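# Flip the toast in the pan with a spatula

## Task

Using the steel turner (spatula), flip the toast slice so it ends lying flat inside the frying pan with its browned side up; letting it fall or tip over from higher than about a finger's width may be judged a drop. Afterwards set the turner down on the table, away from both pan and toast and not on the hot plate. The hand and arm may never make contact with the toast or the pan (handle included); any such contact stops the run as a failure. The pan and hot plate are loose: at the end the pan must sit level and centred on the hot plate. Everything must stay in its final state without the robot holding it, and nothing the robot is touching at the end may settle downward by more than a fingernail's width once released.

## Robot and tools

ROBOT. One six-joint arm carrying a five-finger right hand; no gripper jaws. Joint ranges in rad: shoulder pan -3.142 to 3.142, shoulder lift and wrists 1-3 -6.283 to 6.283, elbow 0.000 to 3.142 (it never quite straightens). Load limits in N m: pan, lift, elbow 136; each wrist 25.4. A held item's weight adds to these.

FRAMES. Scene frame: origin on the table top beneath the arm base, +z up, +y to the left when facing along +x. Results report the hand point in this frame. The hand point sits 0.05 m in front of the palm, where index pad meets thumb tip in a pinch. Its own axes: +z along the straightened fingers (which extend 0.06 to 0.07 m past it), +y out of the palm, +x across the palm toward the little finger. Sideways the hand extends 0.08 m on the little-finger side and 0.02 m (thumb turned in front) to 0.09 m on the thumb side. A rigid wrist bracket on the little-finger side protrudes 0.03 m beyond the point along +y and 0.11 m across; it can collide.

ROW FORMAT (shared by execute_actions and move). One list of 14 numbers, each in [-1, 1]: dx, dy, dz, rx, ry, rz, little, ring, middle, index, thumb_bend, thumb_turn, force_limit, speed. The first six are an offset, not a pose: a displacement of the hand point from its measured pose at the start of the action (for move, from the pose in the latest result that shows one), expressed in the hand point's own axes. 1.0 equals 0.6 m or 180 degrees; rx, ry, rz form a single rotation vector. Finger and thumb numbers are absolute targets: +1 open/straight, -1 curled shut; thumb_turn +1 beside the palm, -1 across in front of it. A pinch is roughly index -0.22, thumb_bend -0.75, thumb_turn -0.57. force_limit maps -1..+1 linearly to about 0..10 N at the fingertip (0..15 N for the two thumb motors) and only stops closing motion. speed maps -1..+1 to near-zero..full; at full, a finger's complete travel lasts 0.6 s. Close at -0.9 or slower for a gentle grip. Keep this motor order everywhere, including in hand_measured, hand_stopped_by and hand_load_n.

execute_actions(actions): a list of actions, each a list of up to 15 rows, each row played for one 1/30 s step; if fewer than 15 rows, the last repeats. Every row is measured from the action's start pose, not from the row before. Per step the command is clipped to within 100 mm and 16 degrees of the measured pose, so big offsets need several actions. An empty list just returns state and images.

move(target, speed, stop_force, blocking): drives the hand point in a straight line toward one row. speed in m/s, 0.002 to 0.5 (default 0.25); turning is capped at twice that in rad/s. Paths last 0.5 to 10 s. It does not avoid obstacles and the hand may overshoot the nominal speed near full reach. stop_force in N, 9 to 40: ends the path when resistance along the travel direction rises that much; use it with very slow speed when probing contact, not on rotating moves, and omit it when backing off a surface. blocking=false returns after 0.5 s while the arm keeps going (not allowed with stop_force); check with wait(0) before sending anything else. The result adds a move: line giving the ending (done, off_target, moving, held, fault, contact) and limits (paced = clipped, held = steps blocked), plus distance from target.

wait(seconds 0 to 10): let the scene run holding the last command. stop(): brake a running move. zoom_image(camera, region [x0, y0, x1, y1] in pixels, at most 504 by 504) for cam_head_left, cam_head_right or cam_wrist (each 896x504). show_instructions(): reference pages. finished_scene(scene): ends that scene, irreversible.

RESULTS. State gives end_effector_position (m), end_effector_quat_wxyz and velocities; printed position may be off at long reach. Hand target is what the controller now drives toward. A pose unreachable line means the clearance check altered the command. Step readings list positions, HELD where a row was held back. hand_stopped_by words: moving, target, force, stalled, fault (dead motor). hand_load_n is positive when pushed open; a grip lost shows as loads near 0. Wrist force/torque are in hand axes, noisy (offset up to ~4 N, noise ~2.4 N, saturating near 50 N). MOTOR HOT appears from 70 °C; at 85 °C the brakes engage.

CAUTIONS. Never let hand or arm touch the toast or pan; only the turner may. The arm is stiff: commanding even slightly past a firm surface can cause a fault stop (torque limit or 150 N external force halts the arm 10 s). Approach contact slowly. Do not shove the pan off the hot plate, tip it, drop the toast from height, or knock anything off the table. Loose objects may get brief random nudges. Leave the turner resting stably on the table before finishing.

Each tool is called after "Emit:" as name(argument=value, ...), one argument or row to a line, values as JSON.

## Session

Emit:
execute_actions(
  actions=[],
)

Scene clock: 0.00 s.
end_effector_position=(+0.4481, +0.2382, +0.3238) hand_measured=(+1.000, +1.000, +1.000, +1.000, +1.000, +1.000) hand_load_n=(+0.0, +0.0, +0.0, +0.0, +0.0, +0.0) hand_stopped_by=(target, target, target, target, target, target) hand_force_limit=0.00 hand_speed=-0.80 end_effector_quat_wxyz=(-0.039, -0.141, +0.985, +0.092) end_effector_velocity=(+0.000, -0.000, +0.000) end_effector_angular_velocity=(+0.000, +0.000, -0.003)
Joint positions: [-0.828 -1.561  1.66   1.738  1.026 -2.657]
Joint velocities: [-0.001 -0.     0.     0.001 -0.     0.001]
Motor temperatures (°C, as the motors report them): [22 22 20 31 33 27]
Wrist force (N, on the end effector, along its own x y z axes, offset not removed): no reading
Wrist torque (N m, same axes, about the end effector's origin, offset not removed): no reading
Hand target: +0.448, +0.238, +0.324; -0.039, -0.141, +0.985, +0.092
camera_calibration (this result's frames):
cam_wrist: T_world_to_cam=[[-0.228171, 0.945934, 0.230538, -0.20069], [0.859297, 0.0843248, 0.504478, -0.575907], [0.457762, 0.313208, -0.832079, 0.120924], [0, 0, 0, 1]] pos_world=[0.393729, 0.200528, 0.437417]

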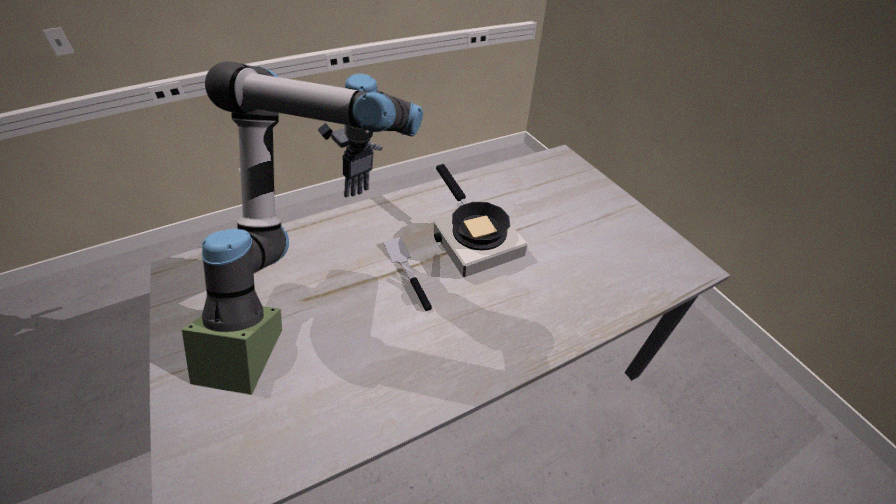

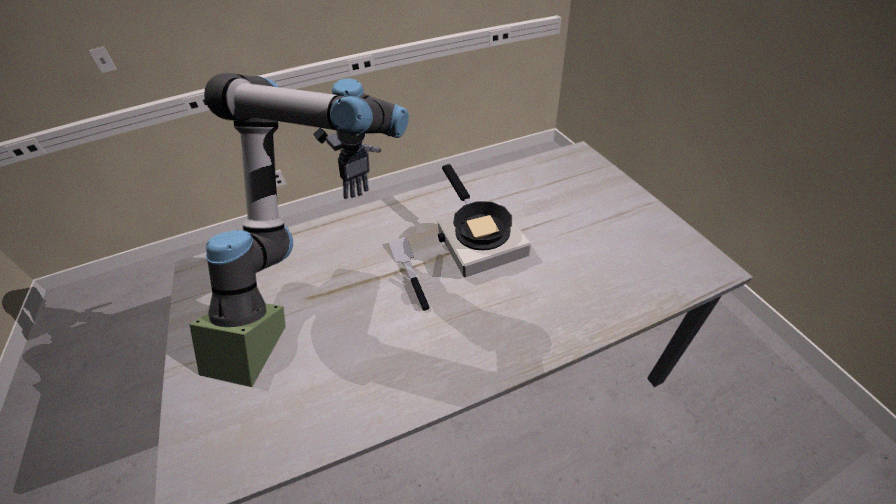

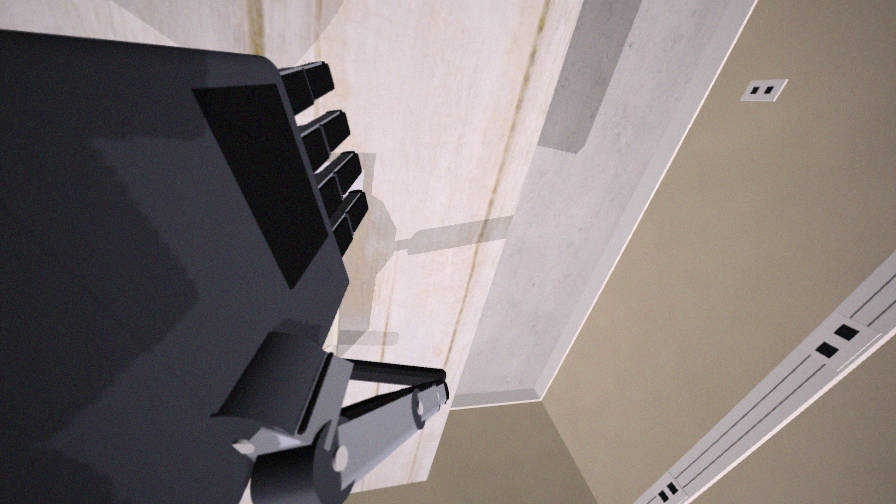

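Emit:
zoom_image(
  camera="cam_head_left",
  region=[370, 155, 540, 325],
)

Emit:
zoom_image(
  camera="cam_head_right",
  region=[370, 155, 540, 325],
)

Region (370, 155, 540, 325) of cam_head_left's 896x504 image, scaled by 2.965, with more detail than that image has.

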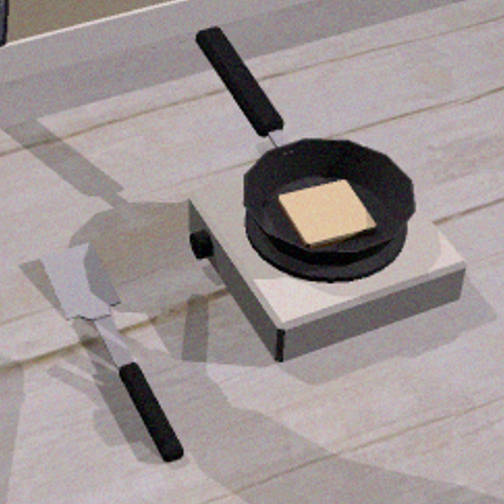

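Region (370, 155, 540, 325) of cam_head_right's 896x504 image, scaled by 2.965, with more detail than that image has.

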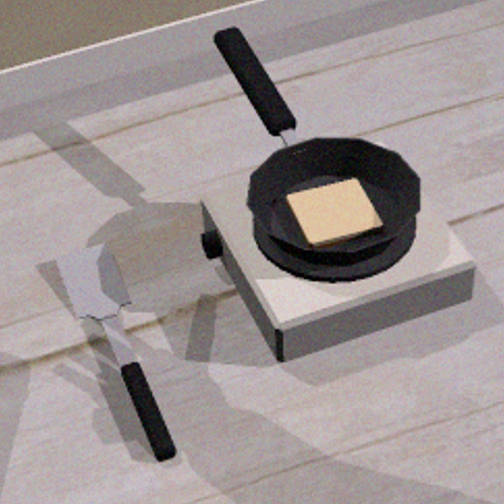

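Emit:
move(
  target=[0.0200,-0.5268,0.2783,0.4047,-0.2337,-0.3674,0.5,0.5,0.5,0.5,-0.48,-0.9,0.0,0.0],
  speed=0.35,
)

Scene clock: 23.93 s.
end_effector_position=(+0.5049, -0.0355, +0.0999) hand_measured=(+0.500, +0.500, +0.500, +0.500, -0.480, -0.900) hand_load_n=(+0.0, +0.0, +0.0, +0.0, +0.0, +0.0) hand_stopped_by=(target, target, target, target, target, target) hand_force_limit=0.00 hand_speed=0.00 end_effector_quat_wxyz=(-0.410, +0.566, -0.579, +0.420) end_effector_velocity=(+0.001, -0.001, -0.001) end_effector_angular_velocity=(-0.002, -0.014, +0.005)
Joint positions: [-1.129 -1.532  2.485 -0.892  0.542 -2.787]
Joint velocities: [ 0.     0.008  0.01  -0.047  0.001  0.022]
Motor temperatures (°C, as the motors report them): [22 22 20 31 33 27]
Wrist force (N, on the end effector, along its own x y z axes, offset not removed): [1.3 1.4 0.0]
Wrist torque (N m, same axes, about the end effector's origin, offset not removed): [0.30 -0.17 0.34]
Hand target: +0.505, -0.036, +0.100; -0.410, +0.566, -0.578, +0.420
Off the commanded pose: 0.001 m, 0 deg.
move: done
camera_calibration (this result's frames):
cam_wrist: T_world_to_cam=[[-0.348886, 0.0466413, -0.936004, 0.268304], [-0.504134, 0.832601, 0.229399, 0.253727], [0.790018, 0.551905, -0.266969, -0.221399], [0, 0, 0, 1]] pos_world=[0.396429, -0.101576, 0.133822]

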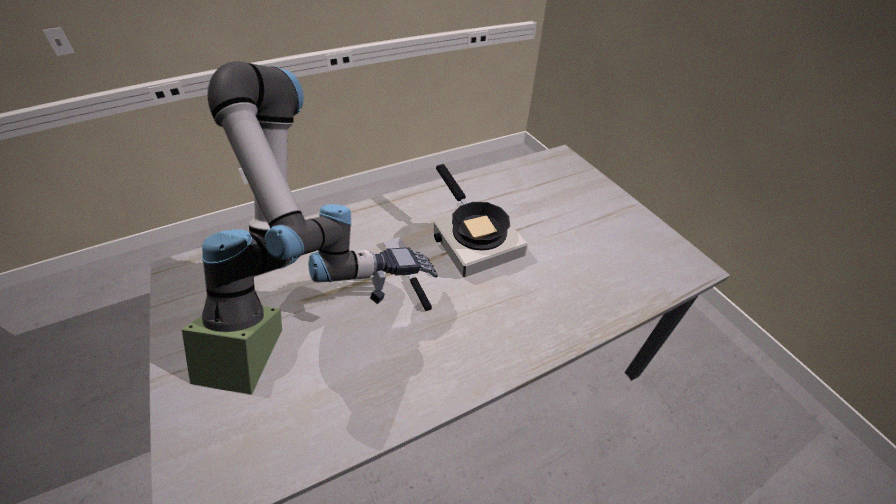

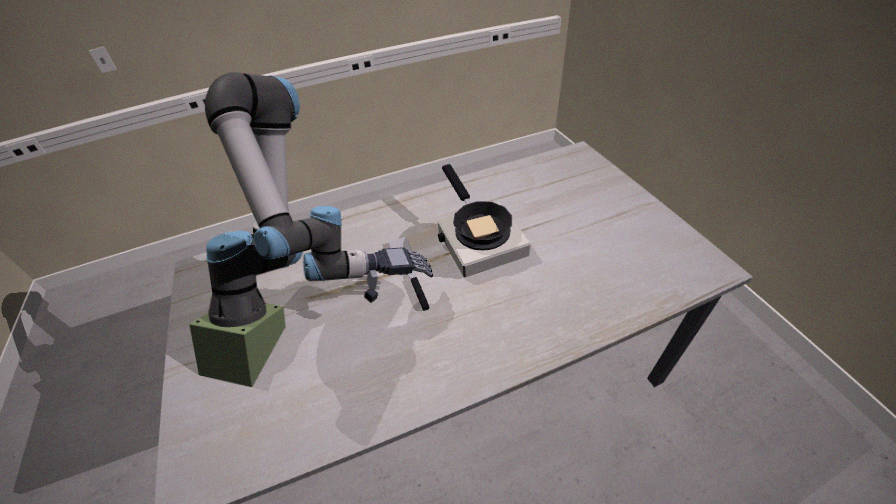

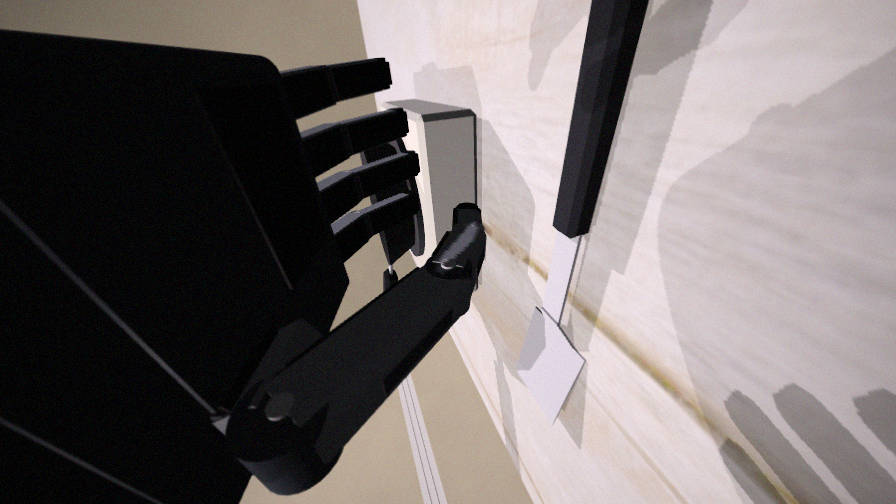

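Emit:
zoom_image(
  camera="cam_wrist",
  region=[430, 0, 680, 250],
)

Emit:
zoom_image(
  camera="cam_wrist",
  region=[430, 190, 680, 440],
)

Region (430, 0, 680, 250) of cam_wrist's 896x504 image, scaled by 2.016, with more detail than that image has.

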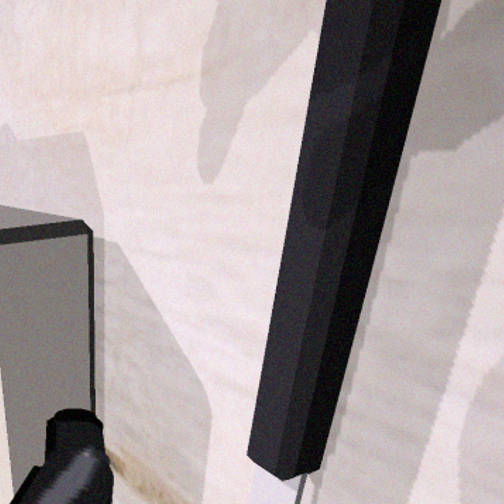

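Region (430, 190, 680, 440) of cam_wrist's 896x504 image, scaled by 2.016, with more detail than that image has.

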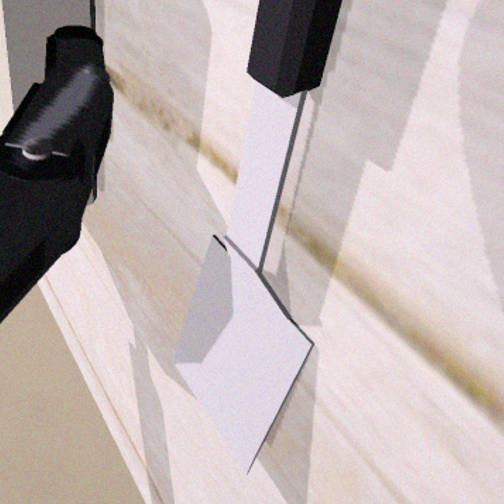

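Emit:
move(
  target=[0.01833,0.10174,0.03744,0,-0.00687,-0.00223,0.5,0.5,0.5,0.5,-0.48,-0.9,0.0,0.0],
  speed=0.12,
)

Emit:
zoom_image(
  camera="cam_wrist",
  region=[360, 60, 610, 310],
)

Emit:
zoom_image(
  camera="cam_head_right",
  region=[360, 230, 460, 330],
)

Scene clock: 42.80 s.
end_effector_position=(+0.5070, -0.0466, +0.0350) hand_measured=(+0.500, +0.500, +0.500, +0.500, -0.480, -0.900) hand_load_n=(+0.0, +0.0, +0.0, +0.0, +0.0, +0.0) hand_stopped_by=(target, target, target, target, target, target) hand_force_limit=0.00 hand_speed=0.00 end_effector_quat_wxyz=(-0.415, +0.573, -0.572, +0.415) end_effector_velocity=(+0.001, -0.001, -0.002) end_effector_angular_velocity=(+0.003, -0.002, -0.002)
Joint positions: [-1.036 -1.291  2.495 -1.164  0.615 -2.774]
Joint velocities: [ 0.003  0.009 -0.001 -0.011  0.004  0.006]
Motor temperatures (°C, as the motors report them): [22 22 20 31 33 27]
Wrist force (N, on the end effector, along its own x y z axes, offset not removed): [1.5 1.6 -0.7]
Wrist torque (N m, same axes, about the end effector's origin, offset not removed): [0.40 -0.13 0.46]
Hand target: +0.507, -0.047, +0.035; -0.415, +0.573, -0.572, +0.415
Off the commanded pose: 0.000 m, 0 deg.
move: done
camera_calibration (this result's frames):
cam_wrist: T_world_to_cam=[[-0.34997, 0.0387921, -0.935957, 0.208996], [-0.522819, 0.820964, 0.229517, 0.287866], [0.777291, 0.56966, -0.267032, -0.226996], [0, 0, 0, 1]] pos_world=[0.400086, -0.115125, 0.0689259]

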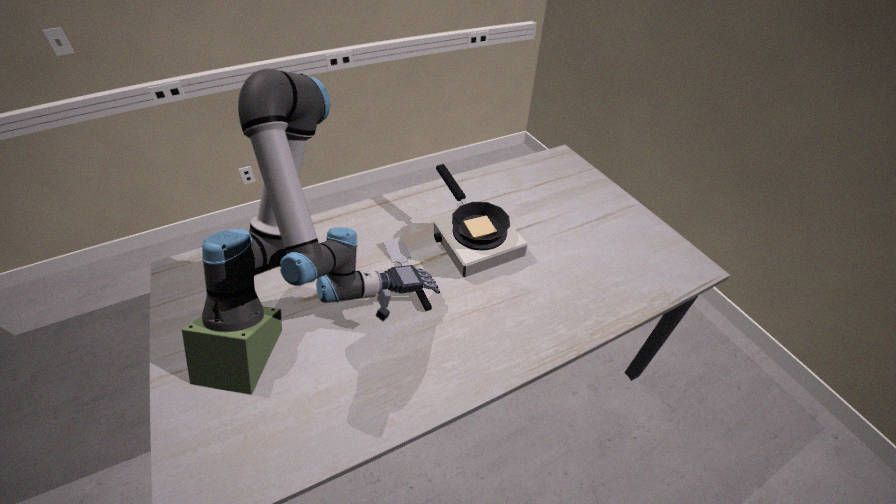

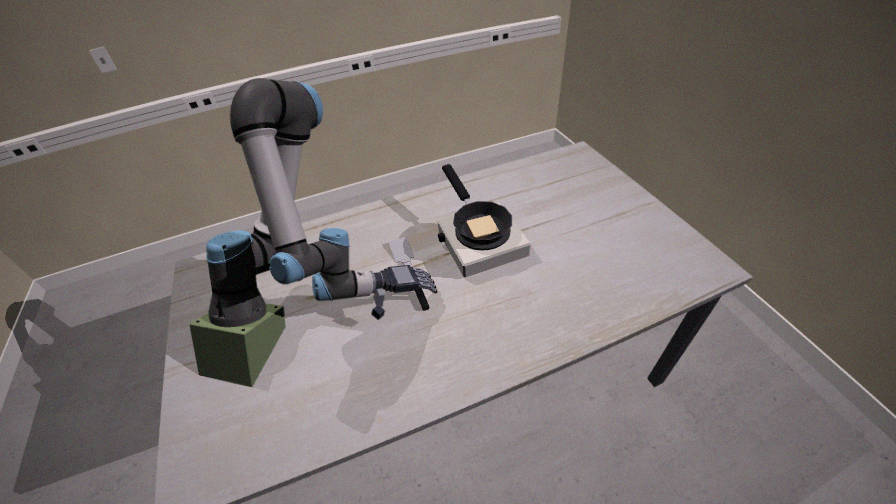

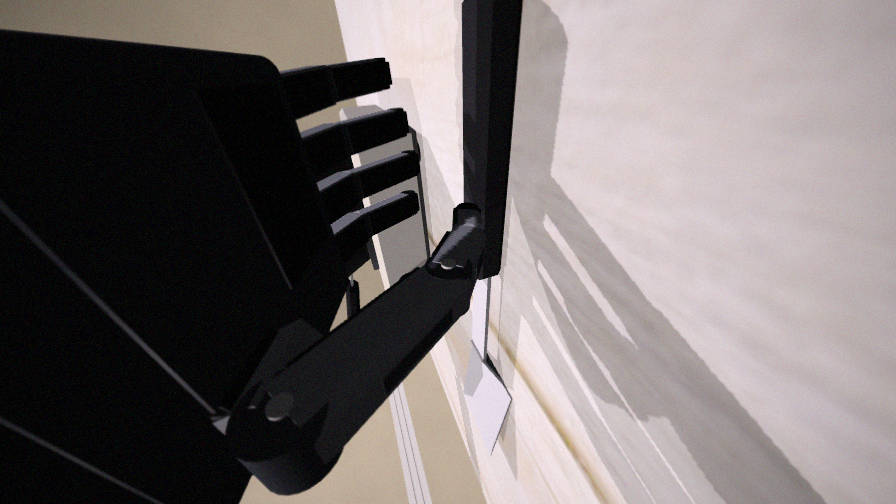

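Region (360, 60, 610, 310) of cam_wrist's 896x504 image, scaled by 2.016, with more detail than that image has.

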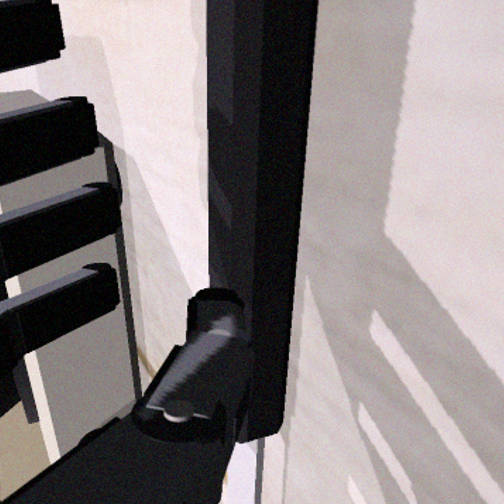

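Region (360, 230, 460, 330) of cam_head_right's 896x504 image, scaled by 5.040, with more detail than that image has.

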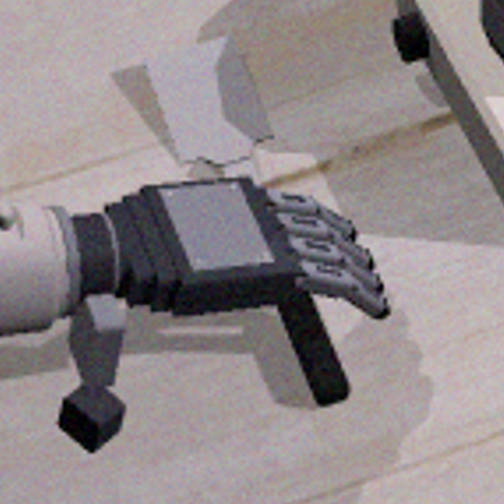

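Emit:
move(
  target=[0,0.03043,0.00989,0,0,0,0.5,0.5,0.5,0.5,-0.48,-0.9,0.0,0.0],
  speed=0.025,
)

Emit:
zoom_image(
  camera="cam_wrist",
  region=[360, 60, 610, 310],
)

Scene clock: 50.23 s.
end_effector_position=(+0.5070, -0.0466, +0.0159) hand_measured=(+0.500, +0.500, +0.500, +0.500, -0.480, -0.900) hand_load_n=(+0.0, +0.0, +0.0, +0.0, +0.0, +0.0) hand_stopped_by=(target, target, target, target, target, target) hand_force_limit=0.00 hand_speed=0.00 end_effector_quat_wxyz=(-0.415, +0.573, -0.572, +0.415) end_effector_velocity=(+0.000, -0.000, -0.002) end_effector_angular_velocity=(-0.002, -0.001, +0.001)
Joint positions: [-1.002 -1.227  2.496 -1.231  0.648 -2.771]
Joint velocities: [ 0.003  0.006  0.    -0.008  0.003 -0.001]
Motor temperatures (°C, as the motors report them): [22 22 20 31 33 27]
Wrist force (N, on the end effector, along its own x y z axes, offset not removed): [0.9 0.7 -1.1]
Wrist torque (N m, same axes, about the end effector's origin, offset not removed): [0.29 -0.04 0.39]
Hand target: +0.507, -0.047, +0.016; -0.415, +0.573, -0.572, +0.415
Off the commanded pose: 0.000 m, 0 deg.
move: done
camera_calibration (this result's frames):
cam_wrist: T_world_to_cam=[[-0.350066, 0.0389046, -0.935917, 0.191167], [-0.522748, 0.820971, 0.229653, 0.292145], [0.777295, 0.569642, -0.267057, -0.232043], [0, 0, 0, 1]] pos_world=[0.400005, -0.115099, 0.0498555]

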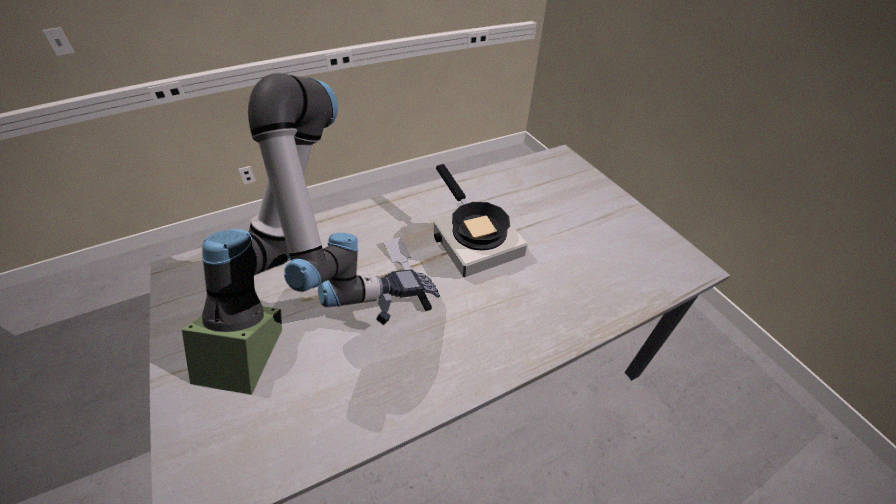

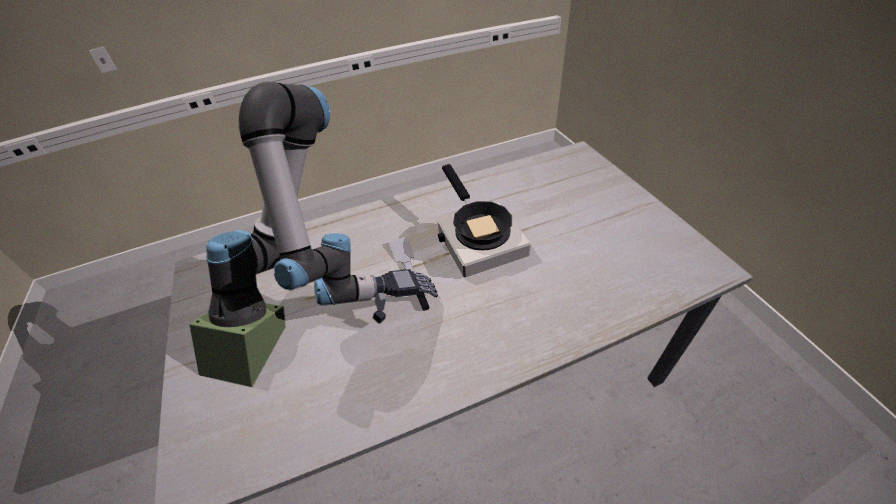

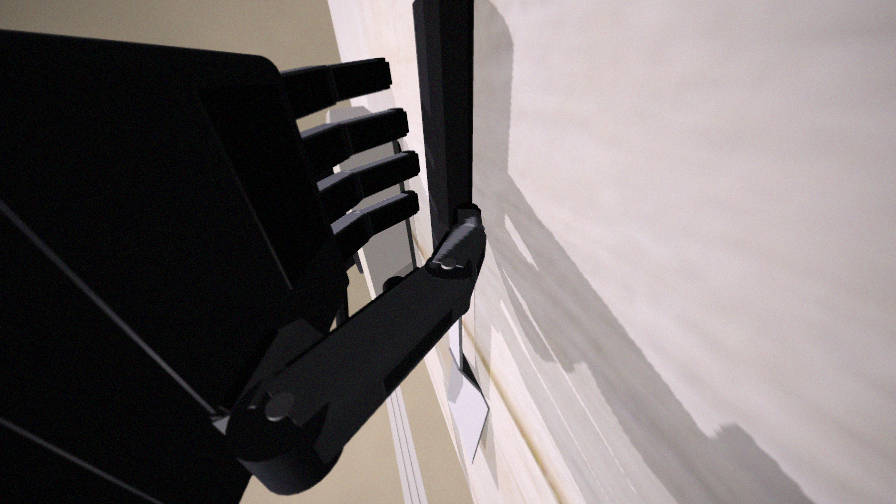

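Region (360, 60, 610, 310) of cam_wrist's 896x504 image, scaled by 2.016, with more detail than that image has.

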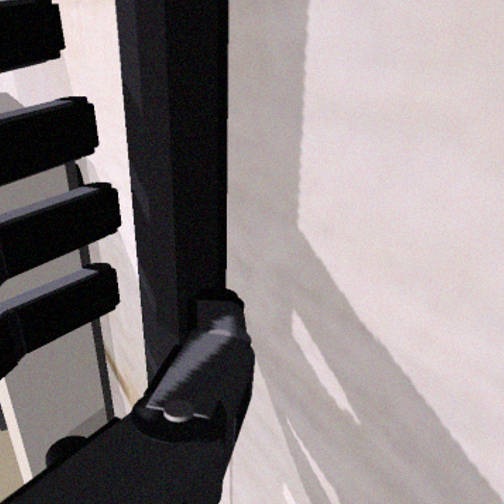

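Emit:
execute_actions(
  actions=[
    [[0,-0.0015,0.0048,0,0,0,0.2,0.14,0.3,0.14,-0.48,-0.9,-0.4,0.0]],
    [[0,0,0,0,0,0,0.2,-0.3,0.3,-0.3,-0.48,-0.9,-0.4,-0.88]],
    [[0,0,0,0,0,0,0.2,-0.3,0.3,-0.3,-0.48,-0.9,-0.4,-0.88]],
  ],
)

Scene clock: 55.17 s.
end_effector_position=(+0.5100, -0.0466, +0.0158) hand_measured=(+0.200, +0.022, +0.300, +0.056, -0.480, -0.900) hand_load_n=(+0.0, +3.5, +0.0, +2.0, +1.5, +0.0) hand_stopped_by=(target, force, target, force, target, target) hand_force_limit=-0.40 hand_speed=-0.88 end_effector_quat_wxyz=(-0.415, +0.573, -0.572, +0.415) end_effector_velocity=(-0.000, -0.000, -0.000) end_effector_angular_velocity=(-0.002, +0.000, -0.000)
Joint positions: [-0.994 -1.226  2.488 -1.224  0.656 -2.771]
Joint velocities: [-0.     0.     0.    -0.     0.    -0.002]
Motor temperatures (°C, as the motors report them): [22 22 20 31 33 27]
Wrist force (N, on the end effector, along its own x y z axes, offset not removed): [2.6 -2.6 -1.2]
Wrist torque (N m, same axes, about the end effector's origin, offset not removed): [0.14 -0.33 0.34]
Hand target: +0.510, -0.047, +0.016; -0.415, +0.573, -0.572, +0.415
Off the commanded pose: 0.000 m, 0 deg.
Step readings (end_effector_position; steps 1 to 15: 1st action; 16 to 30: 2nd action; 31 to 45: 3rd action):
0: (+0.5070, -0.0466, +0.0157)
1: (+0.5071, -0.0466, +0.0158)
2: (+0.5077, -0.0466, +0.0158)
4: (+0.5088, -0.0466, +0.0158)
8: (+0.5097, -0.0466, +0.0158)
15: (+0.5100, -0.0466, +0.0158)
16: (+0.5100, -0.0466, +0.0158)
17: (+0.5100, -0.0466, +0.0158)
19: (+0.5100, -0.0466, +0.0158)
23: (+0.5100, -0.0466, +0.0158)
30: (+0.5100, -0.0466, +0.0158)
31: (+0.5100, -0.0466, +0.0158)
32: (+0.5100, -0.0466, +0.0158)
34: (+0.5100, -0.0466, +0.0158)
38: (+0.5100, -0.0466, +0.0158)
45: end_effector_position above
camera_calibration (this result's frames):
cam_wrist: T_world_to_cam=[[-0.350058, 0.0389381, -0.935918, 0.192181], [-0.522745, 0.820967, 0.229676, 0.293717], [0.777301, 0.569646, -0.267032, -0.234394], [0, 0, 0, 1]] pos_world=[0.403009, -0.115094, 0.0498148]

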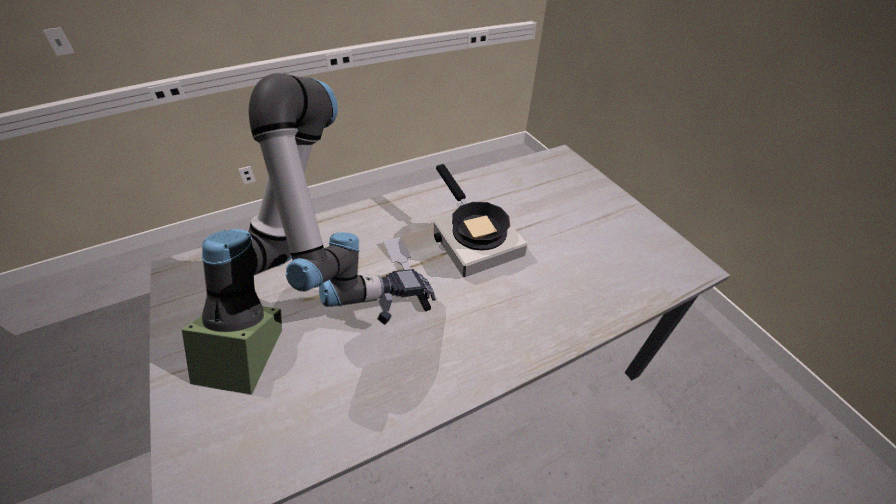

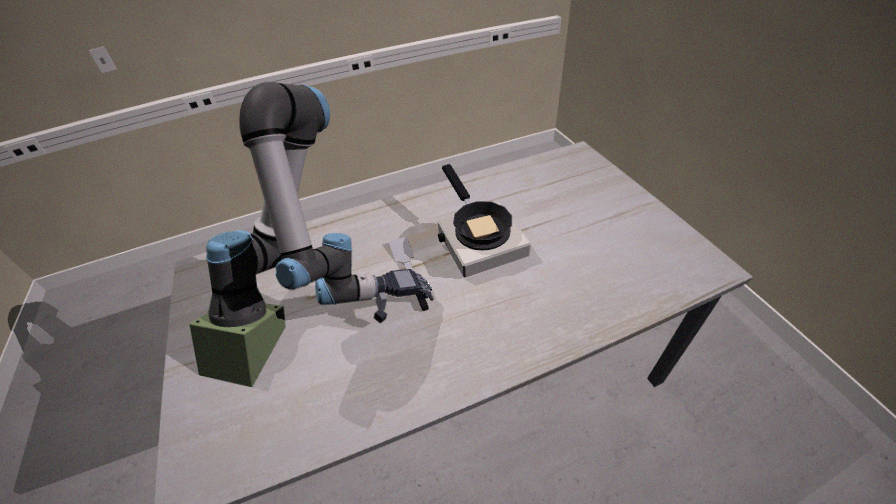

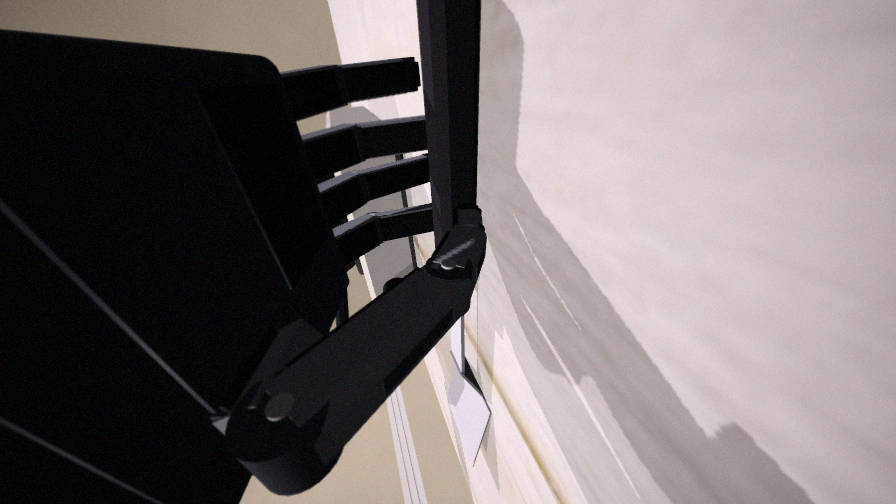

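Emit:
execute_actions(
  actions=[
    [[0,-0.0012,-0.0004,0,0,0,0.2,-0.3,0.3,-0.35,-0.48,-0.9,0.7,-0.93]],
    [[0,0,0,0,0,0,0.2,-0.3,0.3,-0.35,-0.48,-0.9,0.7,-0.93]],
  ],
)

Scene clock: 59.47 s.
end_effector_position=(+0.5100, -0.0466, +0.0166) hand_measured=(+0.200, +0.022, +0.300, +0.032, -0.478, -0.900) hand_load_n=(+0.0, +2.0, +0.0, +8.5, +5.0, -1.0) hand_stopped_by=(target, force, target, force, target, target) hand_force_limit=0.70 hand_speed=-0.93 end_effector_quat_wxyz=(-0.415, +0.573, -0.573, +0.415) end_effector_velocity=(-0.000, +0.000, -0.000) end_effector_angular_velocity=(+0.001, +0.001, -0.000)
Joint positions: [-0.995 -1.229  2.488 -1.222  0.655 -2.771]
Joint velocities: [ 0.     0.    -0.     0.001 -0.     0.   ]
Motor temperatures (°C, as the motors report them): [22 22 20 31 33 27]
Wrist force (N, on the end effector, along its own x y z axes, offset not removed): [1.5 1.3 0.5]
Wrist torque (N m, same axes, about the end effector's origin, offset not removed): [0.19 -0.26 0.44]
Hand target: +0.510, -0.047, +0.017; -0.415, +0.573, -0.573, +0.415
Off the commanded pose: 0.000 m, 0 deg.
Step readings (end_effector_position; steps 1 to 15: 1st action; 16 to 30: 2nd action):
0: (+0.5100, -0.0466, +0.0158)
1: (+0.5100, -0.0466, +0.0158)
2: (+0.5100, -0.0466, +0.0159)
4: (+0.5099, -0.0465, +0.0162)
8: (+0.5100, -0.0465, +0.0165)
15: (+0.5100, -0.0466, +0.0166)
16: (+0.5100, -0.0466, +0.0166)
17: (+0.5100, -0.0466, +0.0166)
19: (+0.5100, -0.0466, +0.0166)
23: (+0.5100, -0.0466, +0.0166)
30: end_effector_position above
camera_calibration (this result's frames):
cam_wrist: T_world_to_cam=[[-0.350049, 0.0389845, -0.93592, 0.192896], [-0.522766, 0.820941, 0.229718, 0.293556], [0.777291, 0.56968, -0.26699, -0.2342], [0, 0, 0, 1]] pos_world=[0.403026, -0.115093, 0.0505712]

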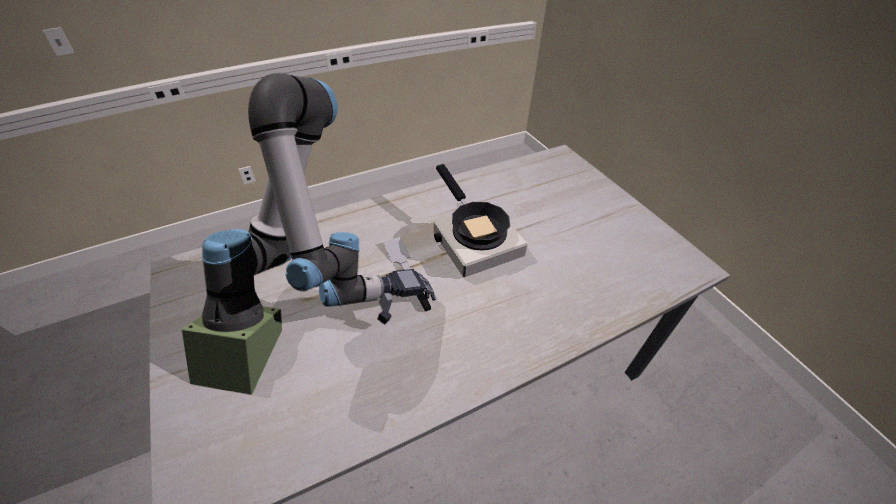

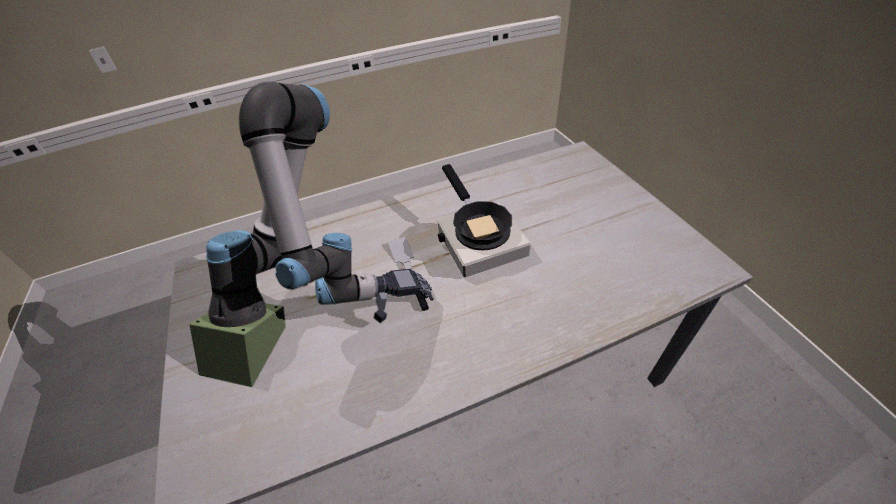

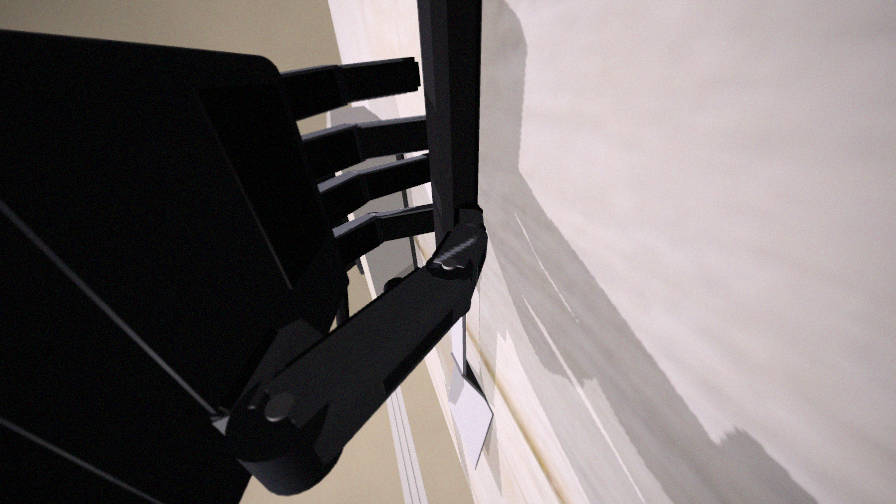

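Emit:
execute_actions(
  actions=[
    [[0,-0.0006,-0.0002,0,0,0,0.2,-0.3,0.3,-0.35,-0.48,-0.9,0.7,-0.93],[0,-0.0013,-0.0004,0,0,0,0.2,-0.3,0.3,-0.35,-0.48,-0.9,0.7,-0.93],[0,-0.002,-0.0007,0,0,0,0.2,-0.3,0.3,-0.35,-0.48,-0.9,0.7,-0.93],[0,-0.0027,-0.0009,0,0,0,0.2,-0.3,0.3,-0.35,-0.48,-0.9,0.7,-0.93],[0,-0.0034,-0.0011,0,0,0,0.2,-0.3,0.3,-0.35,-0.48,-0.9,0.7,-0.93],[0,-0.0041,-0.0013,0,0,0,0.2,-0.3,0.3,-0.35,-0.48,-0.9,0.7,-0.93],[0,-0.0048,-0.0016,0,0,0,0.2,-0.3,0.3,-0.35,-0.48,-0.9,0.7,-0.93],[0,-0.0055,-0.0018,0,0,0,0.2,-0.3,0.3,-0.35,-0.48,-0.9,0.7,-0.93],[0,-0.0063,-0.0021,0,0,0,0.2,-0.3,0.3,-0.35,-0.48,-0.9,0.7,-0.93],[0,-0.0063,-0.0021,0,0,0,0.06,-0.3,0.13,-0.35,-0.48,-0.9,0.0,-0.4]],
    [[0,0,0,0,0,0,0.06,-0.3,-0.35,-0.35,-0.48,-0.9,0.4,-0.9]],
    [[0,0,0,0,0,0,0.06,-0.3,-0.35,-0.35,-0.48,-0.9,0.4,-0.9]],
  ],
)

Scene clock: 65.20 s.
end_effector_position=(+0.5100, -0.0466, +0.0204) hand_measured=(+0.060, +0.022, +0.020, +0.032, -0.476, -0.900) hand_load_n=(+0.0, +0.5, +8.5, +6.0, +7.0, -1.0) hand_stopped_by=(target, force, force, force, target, target) hand_force_limit=0.40 hand_speed=-0.90 end_effector_quat_wxyz=(-0.415, +0.573, -0.572, +0.415) end_effector_velocity=(-0.000, +0.000, +0.000) end_effector_angular_velocity=(+0.000, -0.000, +0.001)
Joint positions: [-1.002 -1.241  2.488 -1.209  0.648 -2.771]
Joint velocities: [ 0.    -0.     0.    -0.002 -0.001  0.001]
Motor temperatures (°C, as the motors report them): [22 22 20 31 33 27]
Wrist force (N, on the end effector, along its own x y z axes, offset not removed): [1.3 1.1 -1.7]
Wrist torque (N m, same axes, about the end effector's origin, offset not removed): [0.30 -0.06 0.31]
Hand target: +0.510, -0.047, +0.020; -0.415, +0.573, -0.572, +0.415
Off the commanded pose: 0.000 m, 0 deg.
Step readings (end_effector_position; steps 1 to 15: 1st action; 16 to 30: 2nd action; 31 to 45: 3rd action):
0: (+0.5100, -0.0466, +0.0166)
1: (+0.5100, -0.0466, +0.0166)
2: (+0.5100, -0.0466, +0.0167)
4: (+0.5100, -0.0466, +0.0171)
8: (+0.5100, -0.0465, +0.0185)
15: (+0.5100, -0.0466, +0.0204)
16: (+0.5100, -0.0466, +0.0204)
17: (+0.5100, -0.0466, +0.0204)
19: (+0.5100, -0.0466, +0.0204)
23: (+0.5100, -0.0466, +0.0204)
30: (+0.5100, -0.0466, +0.0204)
31: (+0.5100, -0.0466, +0.0204)
32: (+0.5100, -0.0466, +0.0204)
34: (+0.5100, -0.0466, +0.0204)
38: (+0.5100, -0.0466, +0.0204)
45: end_effector_position above
camera_calibration (this result's frames):
cam_wrist: T_world_to_cam=[[-0.34998, 0.0389698, -0.935946, 0.19642], [-0.522758, 0.820964, 0.229658, 0.292695], [0.777328, 0.569649, -0.266949, -0.233171], [0, 0, 0, 1]] pos_world=[0.403002, -0.115121, 0.0543743]

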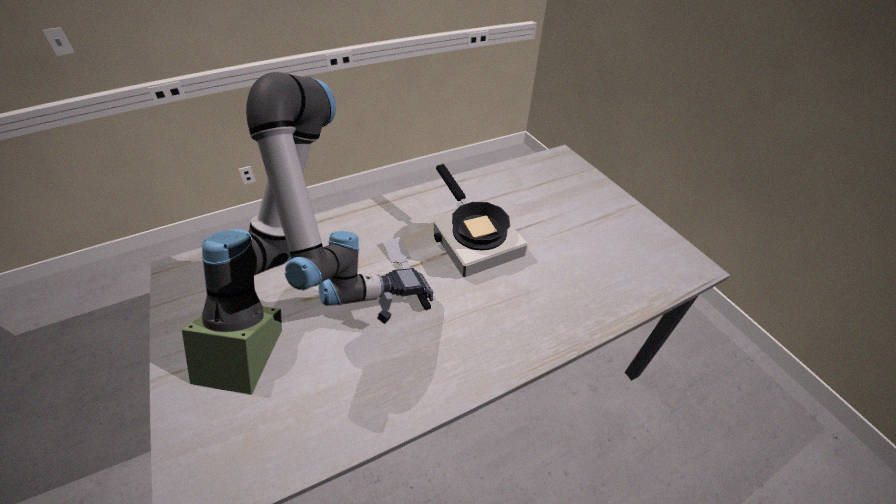

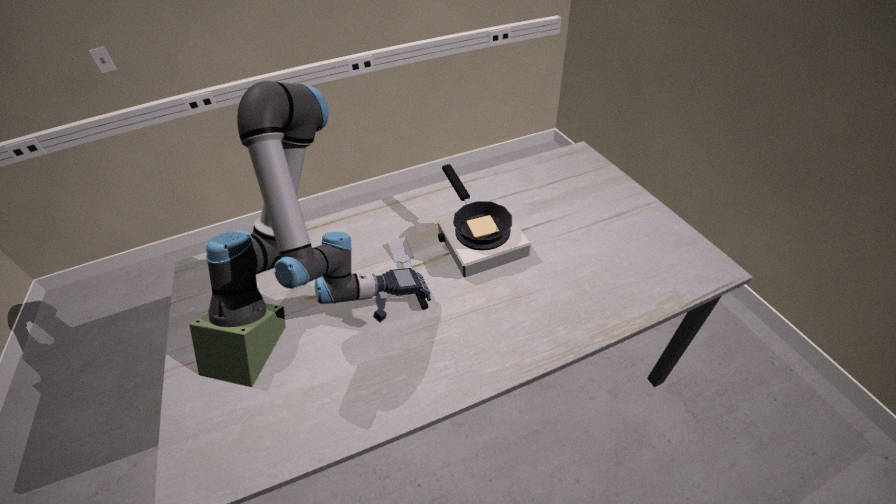

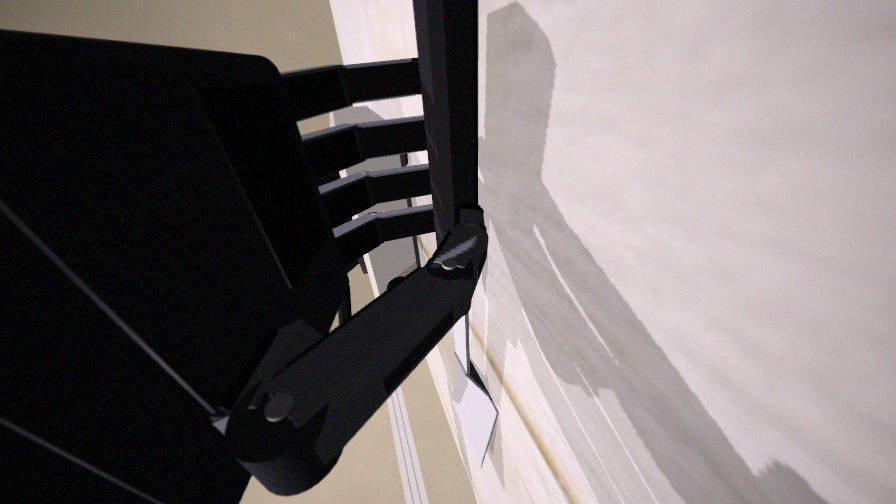

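Emit:
execute_actions(
  actions=[
    [[0,0,0,0,0,0,0.06,-0.3,-0.35,-0.4,-0.48,-0.9,0.9,-0.93]],
    [[0,0,0,0,0,0,-0.45,-0.4,-0.35,-0.4,-0.48,-0.9,-0.5,-0.88]],
    [[0,0,0,0,0,0,-0.45,-0.4,-0.35,-0.4,-0.48,-0.9,-0.5,-0.88]],
  ],
)

Scene clock: 68.73 s.
end_effector_position=(+0.5100, -0.0466, +0.0204) hand_measured=(-0.032, +0.010, +0.020, +0.022, -0.474, -0.900) hand_load_n=(+2.5, +0.5, +5.5, +9.5, +9.5, +0.5) hand_stopped_by=(force, force, force, force, target, target) hand_force_limit=-0.50 hand_speed=-0.88 end_effector_quat_wxyz=(-0.415, +0.573, -0.572, +0.415) end_effector_velocity=(+0.000, -0.000, +0.000) end_effector_angular_velocity=(+0.001, +0.000, -0.000)
Joint positions: [-1.002 -1.241  2.488 -1.209  0.648 -2.771]
Joint velocities: [ 0.    -0.    -0.001  0.002 -0.     0.001]
Motor temperatures (°C, as the motors report them): [22 22 20 31 33 27]
Wrist force (N, on the end effector, along its own x y z axes, offset not removed): [0.8 2.2 -1.3]
Wrist torque (N m, same axes, about the end effector's origin, offset not removed): [0.36 -0.14 0.28]
Hand target: +0.510, -0.047, +0.020; -0.415, +0.573, -0.572, +0.415
Off the commanded pose: 0.000 m, 0 deg.
Step readings (end_effector_position; steps 1 to 15: 1st action; 16 to 30: 2nd action; 31 to 45: 3rd action):
0: (+0.5100, -0.0466, +0.0204)
1: (+0.5100, -0.0466, +0.0204)
2: (+0.5100, -0.0466, +0.0204)
4: (+0.5100, -0.0466, +0.0204)
8: (+0.5100, -0.0466, +0.0204)
15: (+0.5100, -0.0466, +0.0204)
16: (+0.5100, -0.0466, +0.0204)
17: (+0.5100, -0.0466, +0.0204)
19: (+0.5100, -0.0466, +0.0204)
23: (+0.5100, -0.0466, +0.0204)
30: (+0.5100, -0.0466, +0.0204)
31: (+0.5100, -0.0466, +0.0204)
32: (+0.5100, -0.0466, +0.0204)
34: (+0.5100, -0.0466, +0.0204)
38: (+0.5100, -0.0466, +0.0204)
45: end_effector_position above
camera_calibration (this result's frames):
cam_wrist: T_world_to_cam=[[-0.34999, 0.0389692, -0.935943, 0.196422], [-0.522774, 0.82095, 0.229669, 0.292697], [0.777312, 0.569668, -0.266952, -0.233165], [0, 0, 0, 1]] pos_world=[0.403002, -0.115117, 0.0543728]

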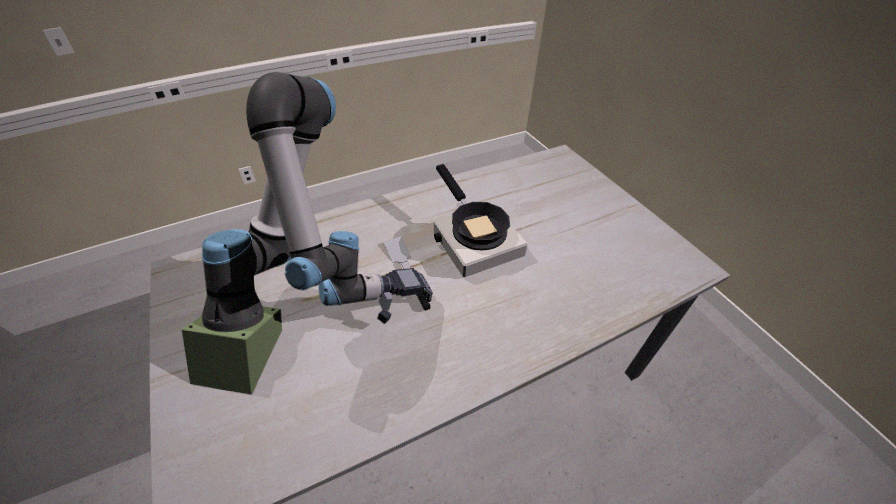

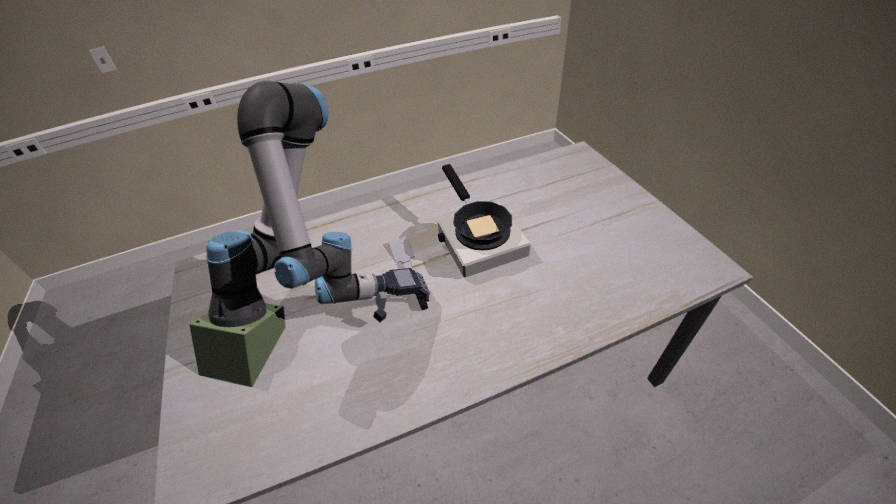

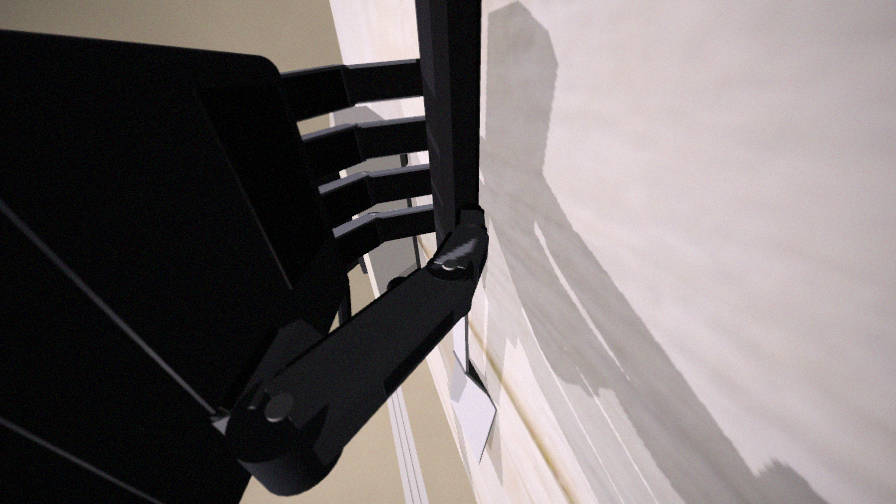

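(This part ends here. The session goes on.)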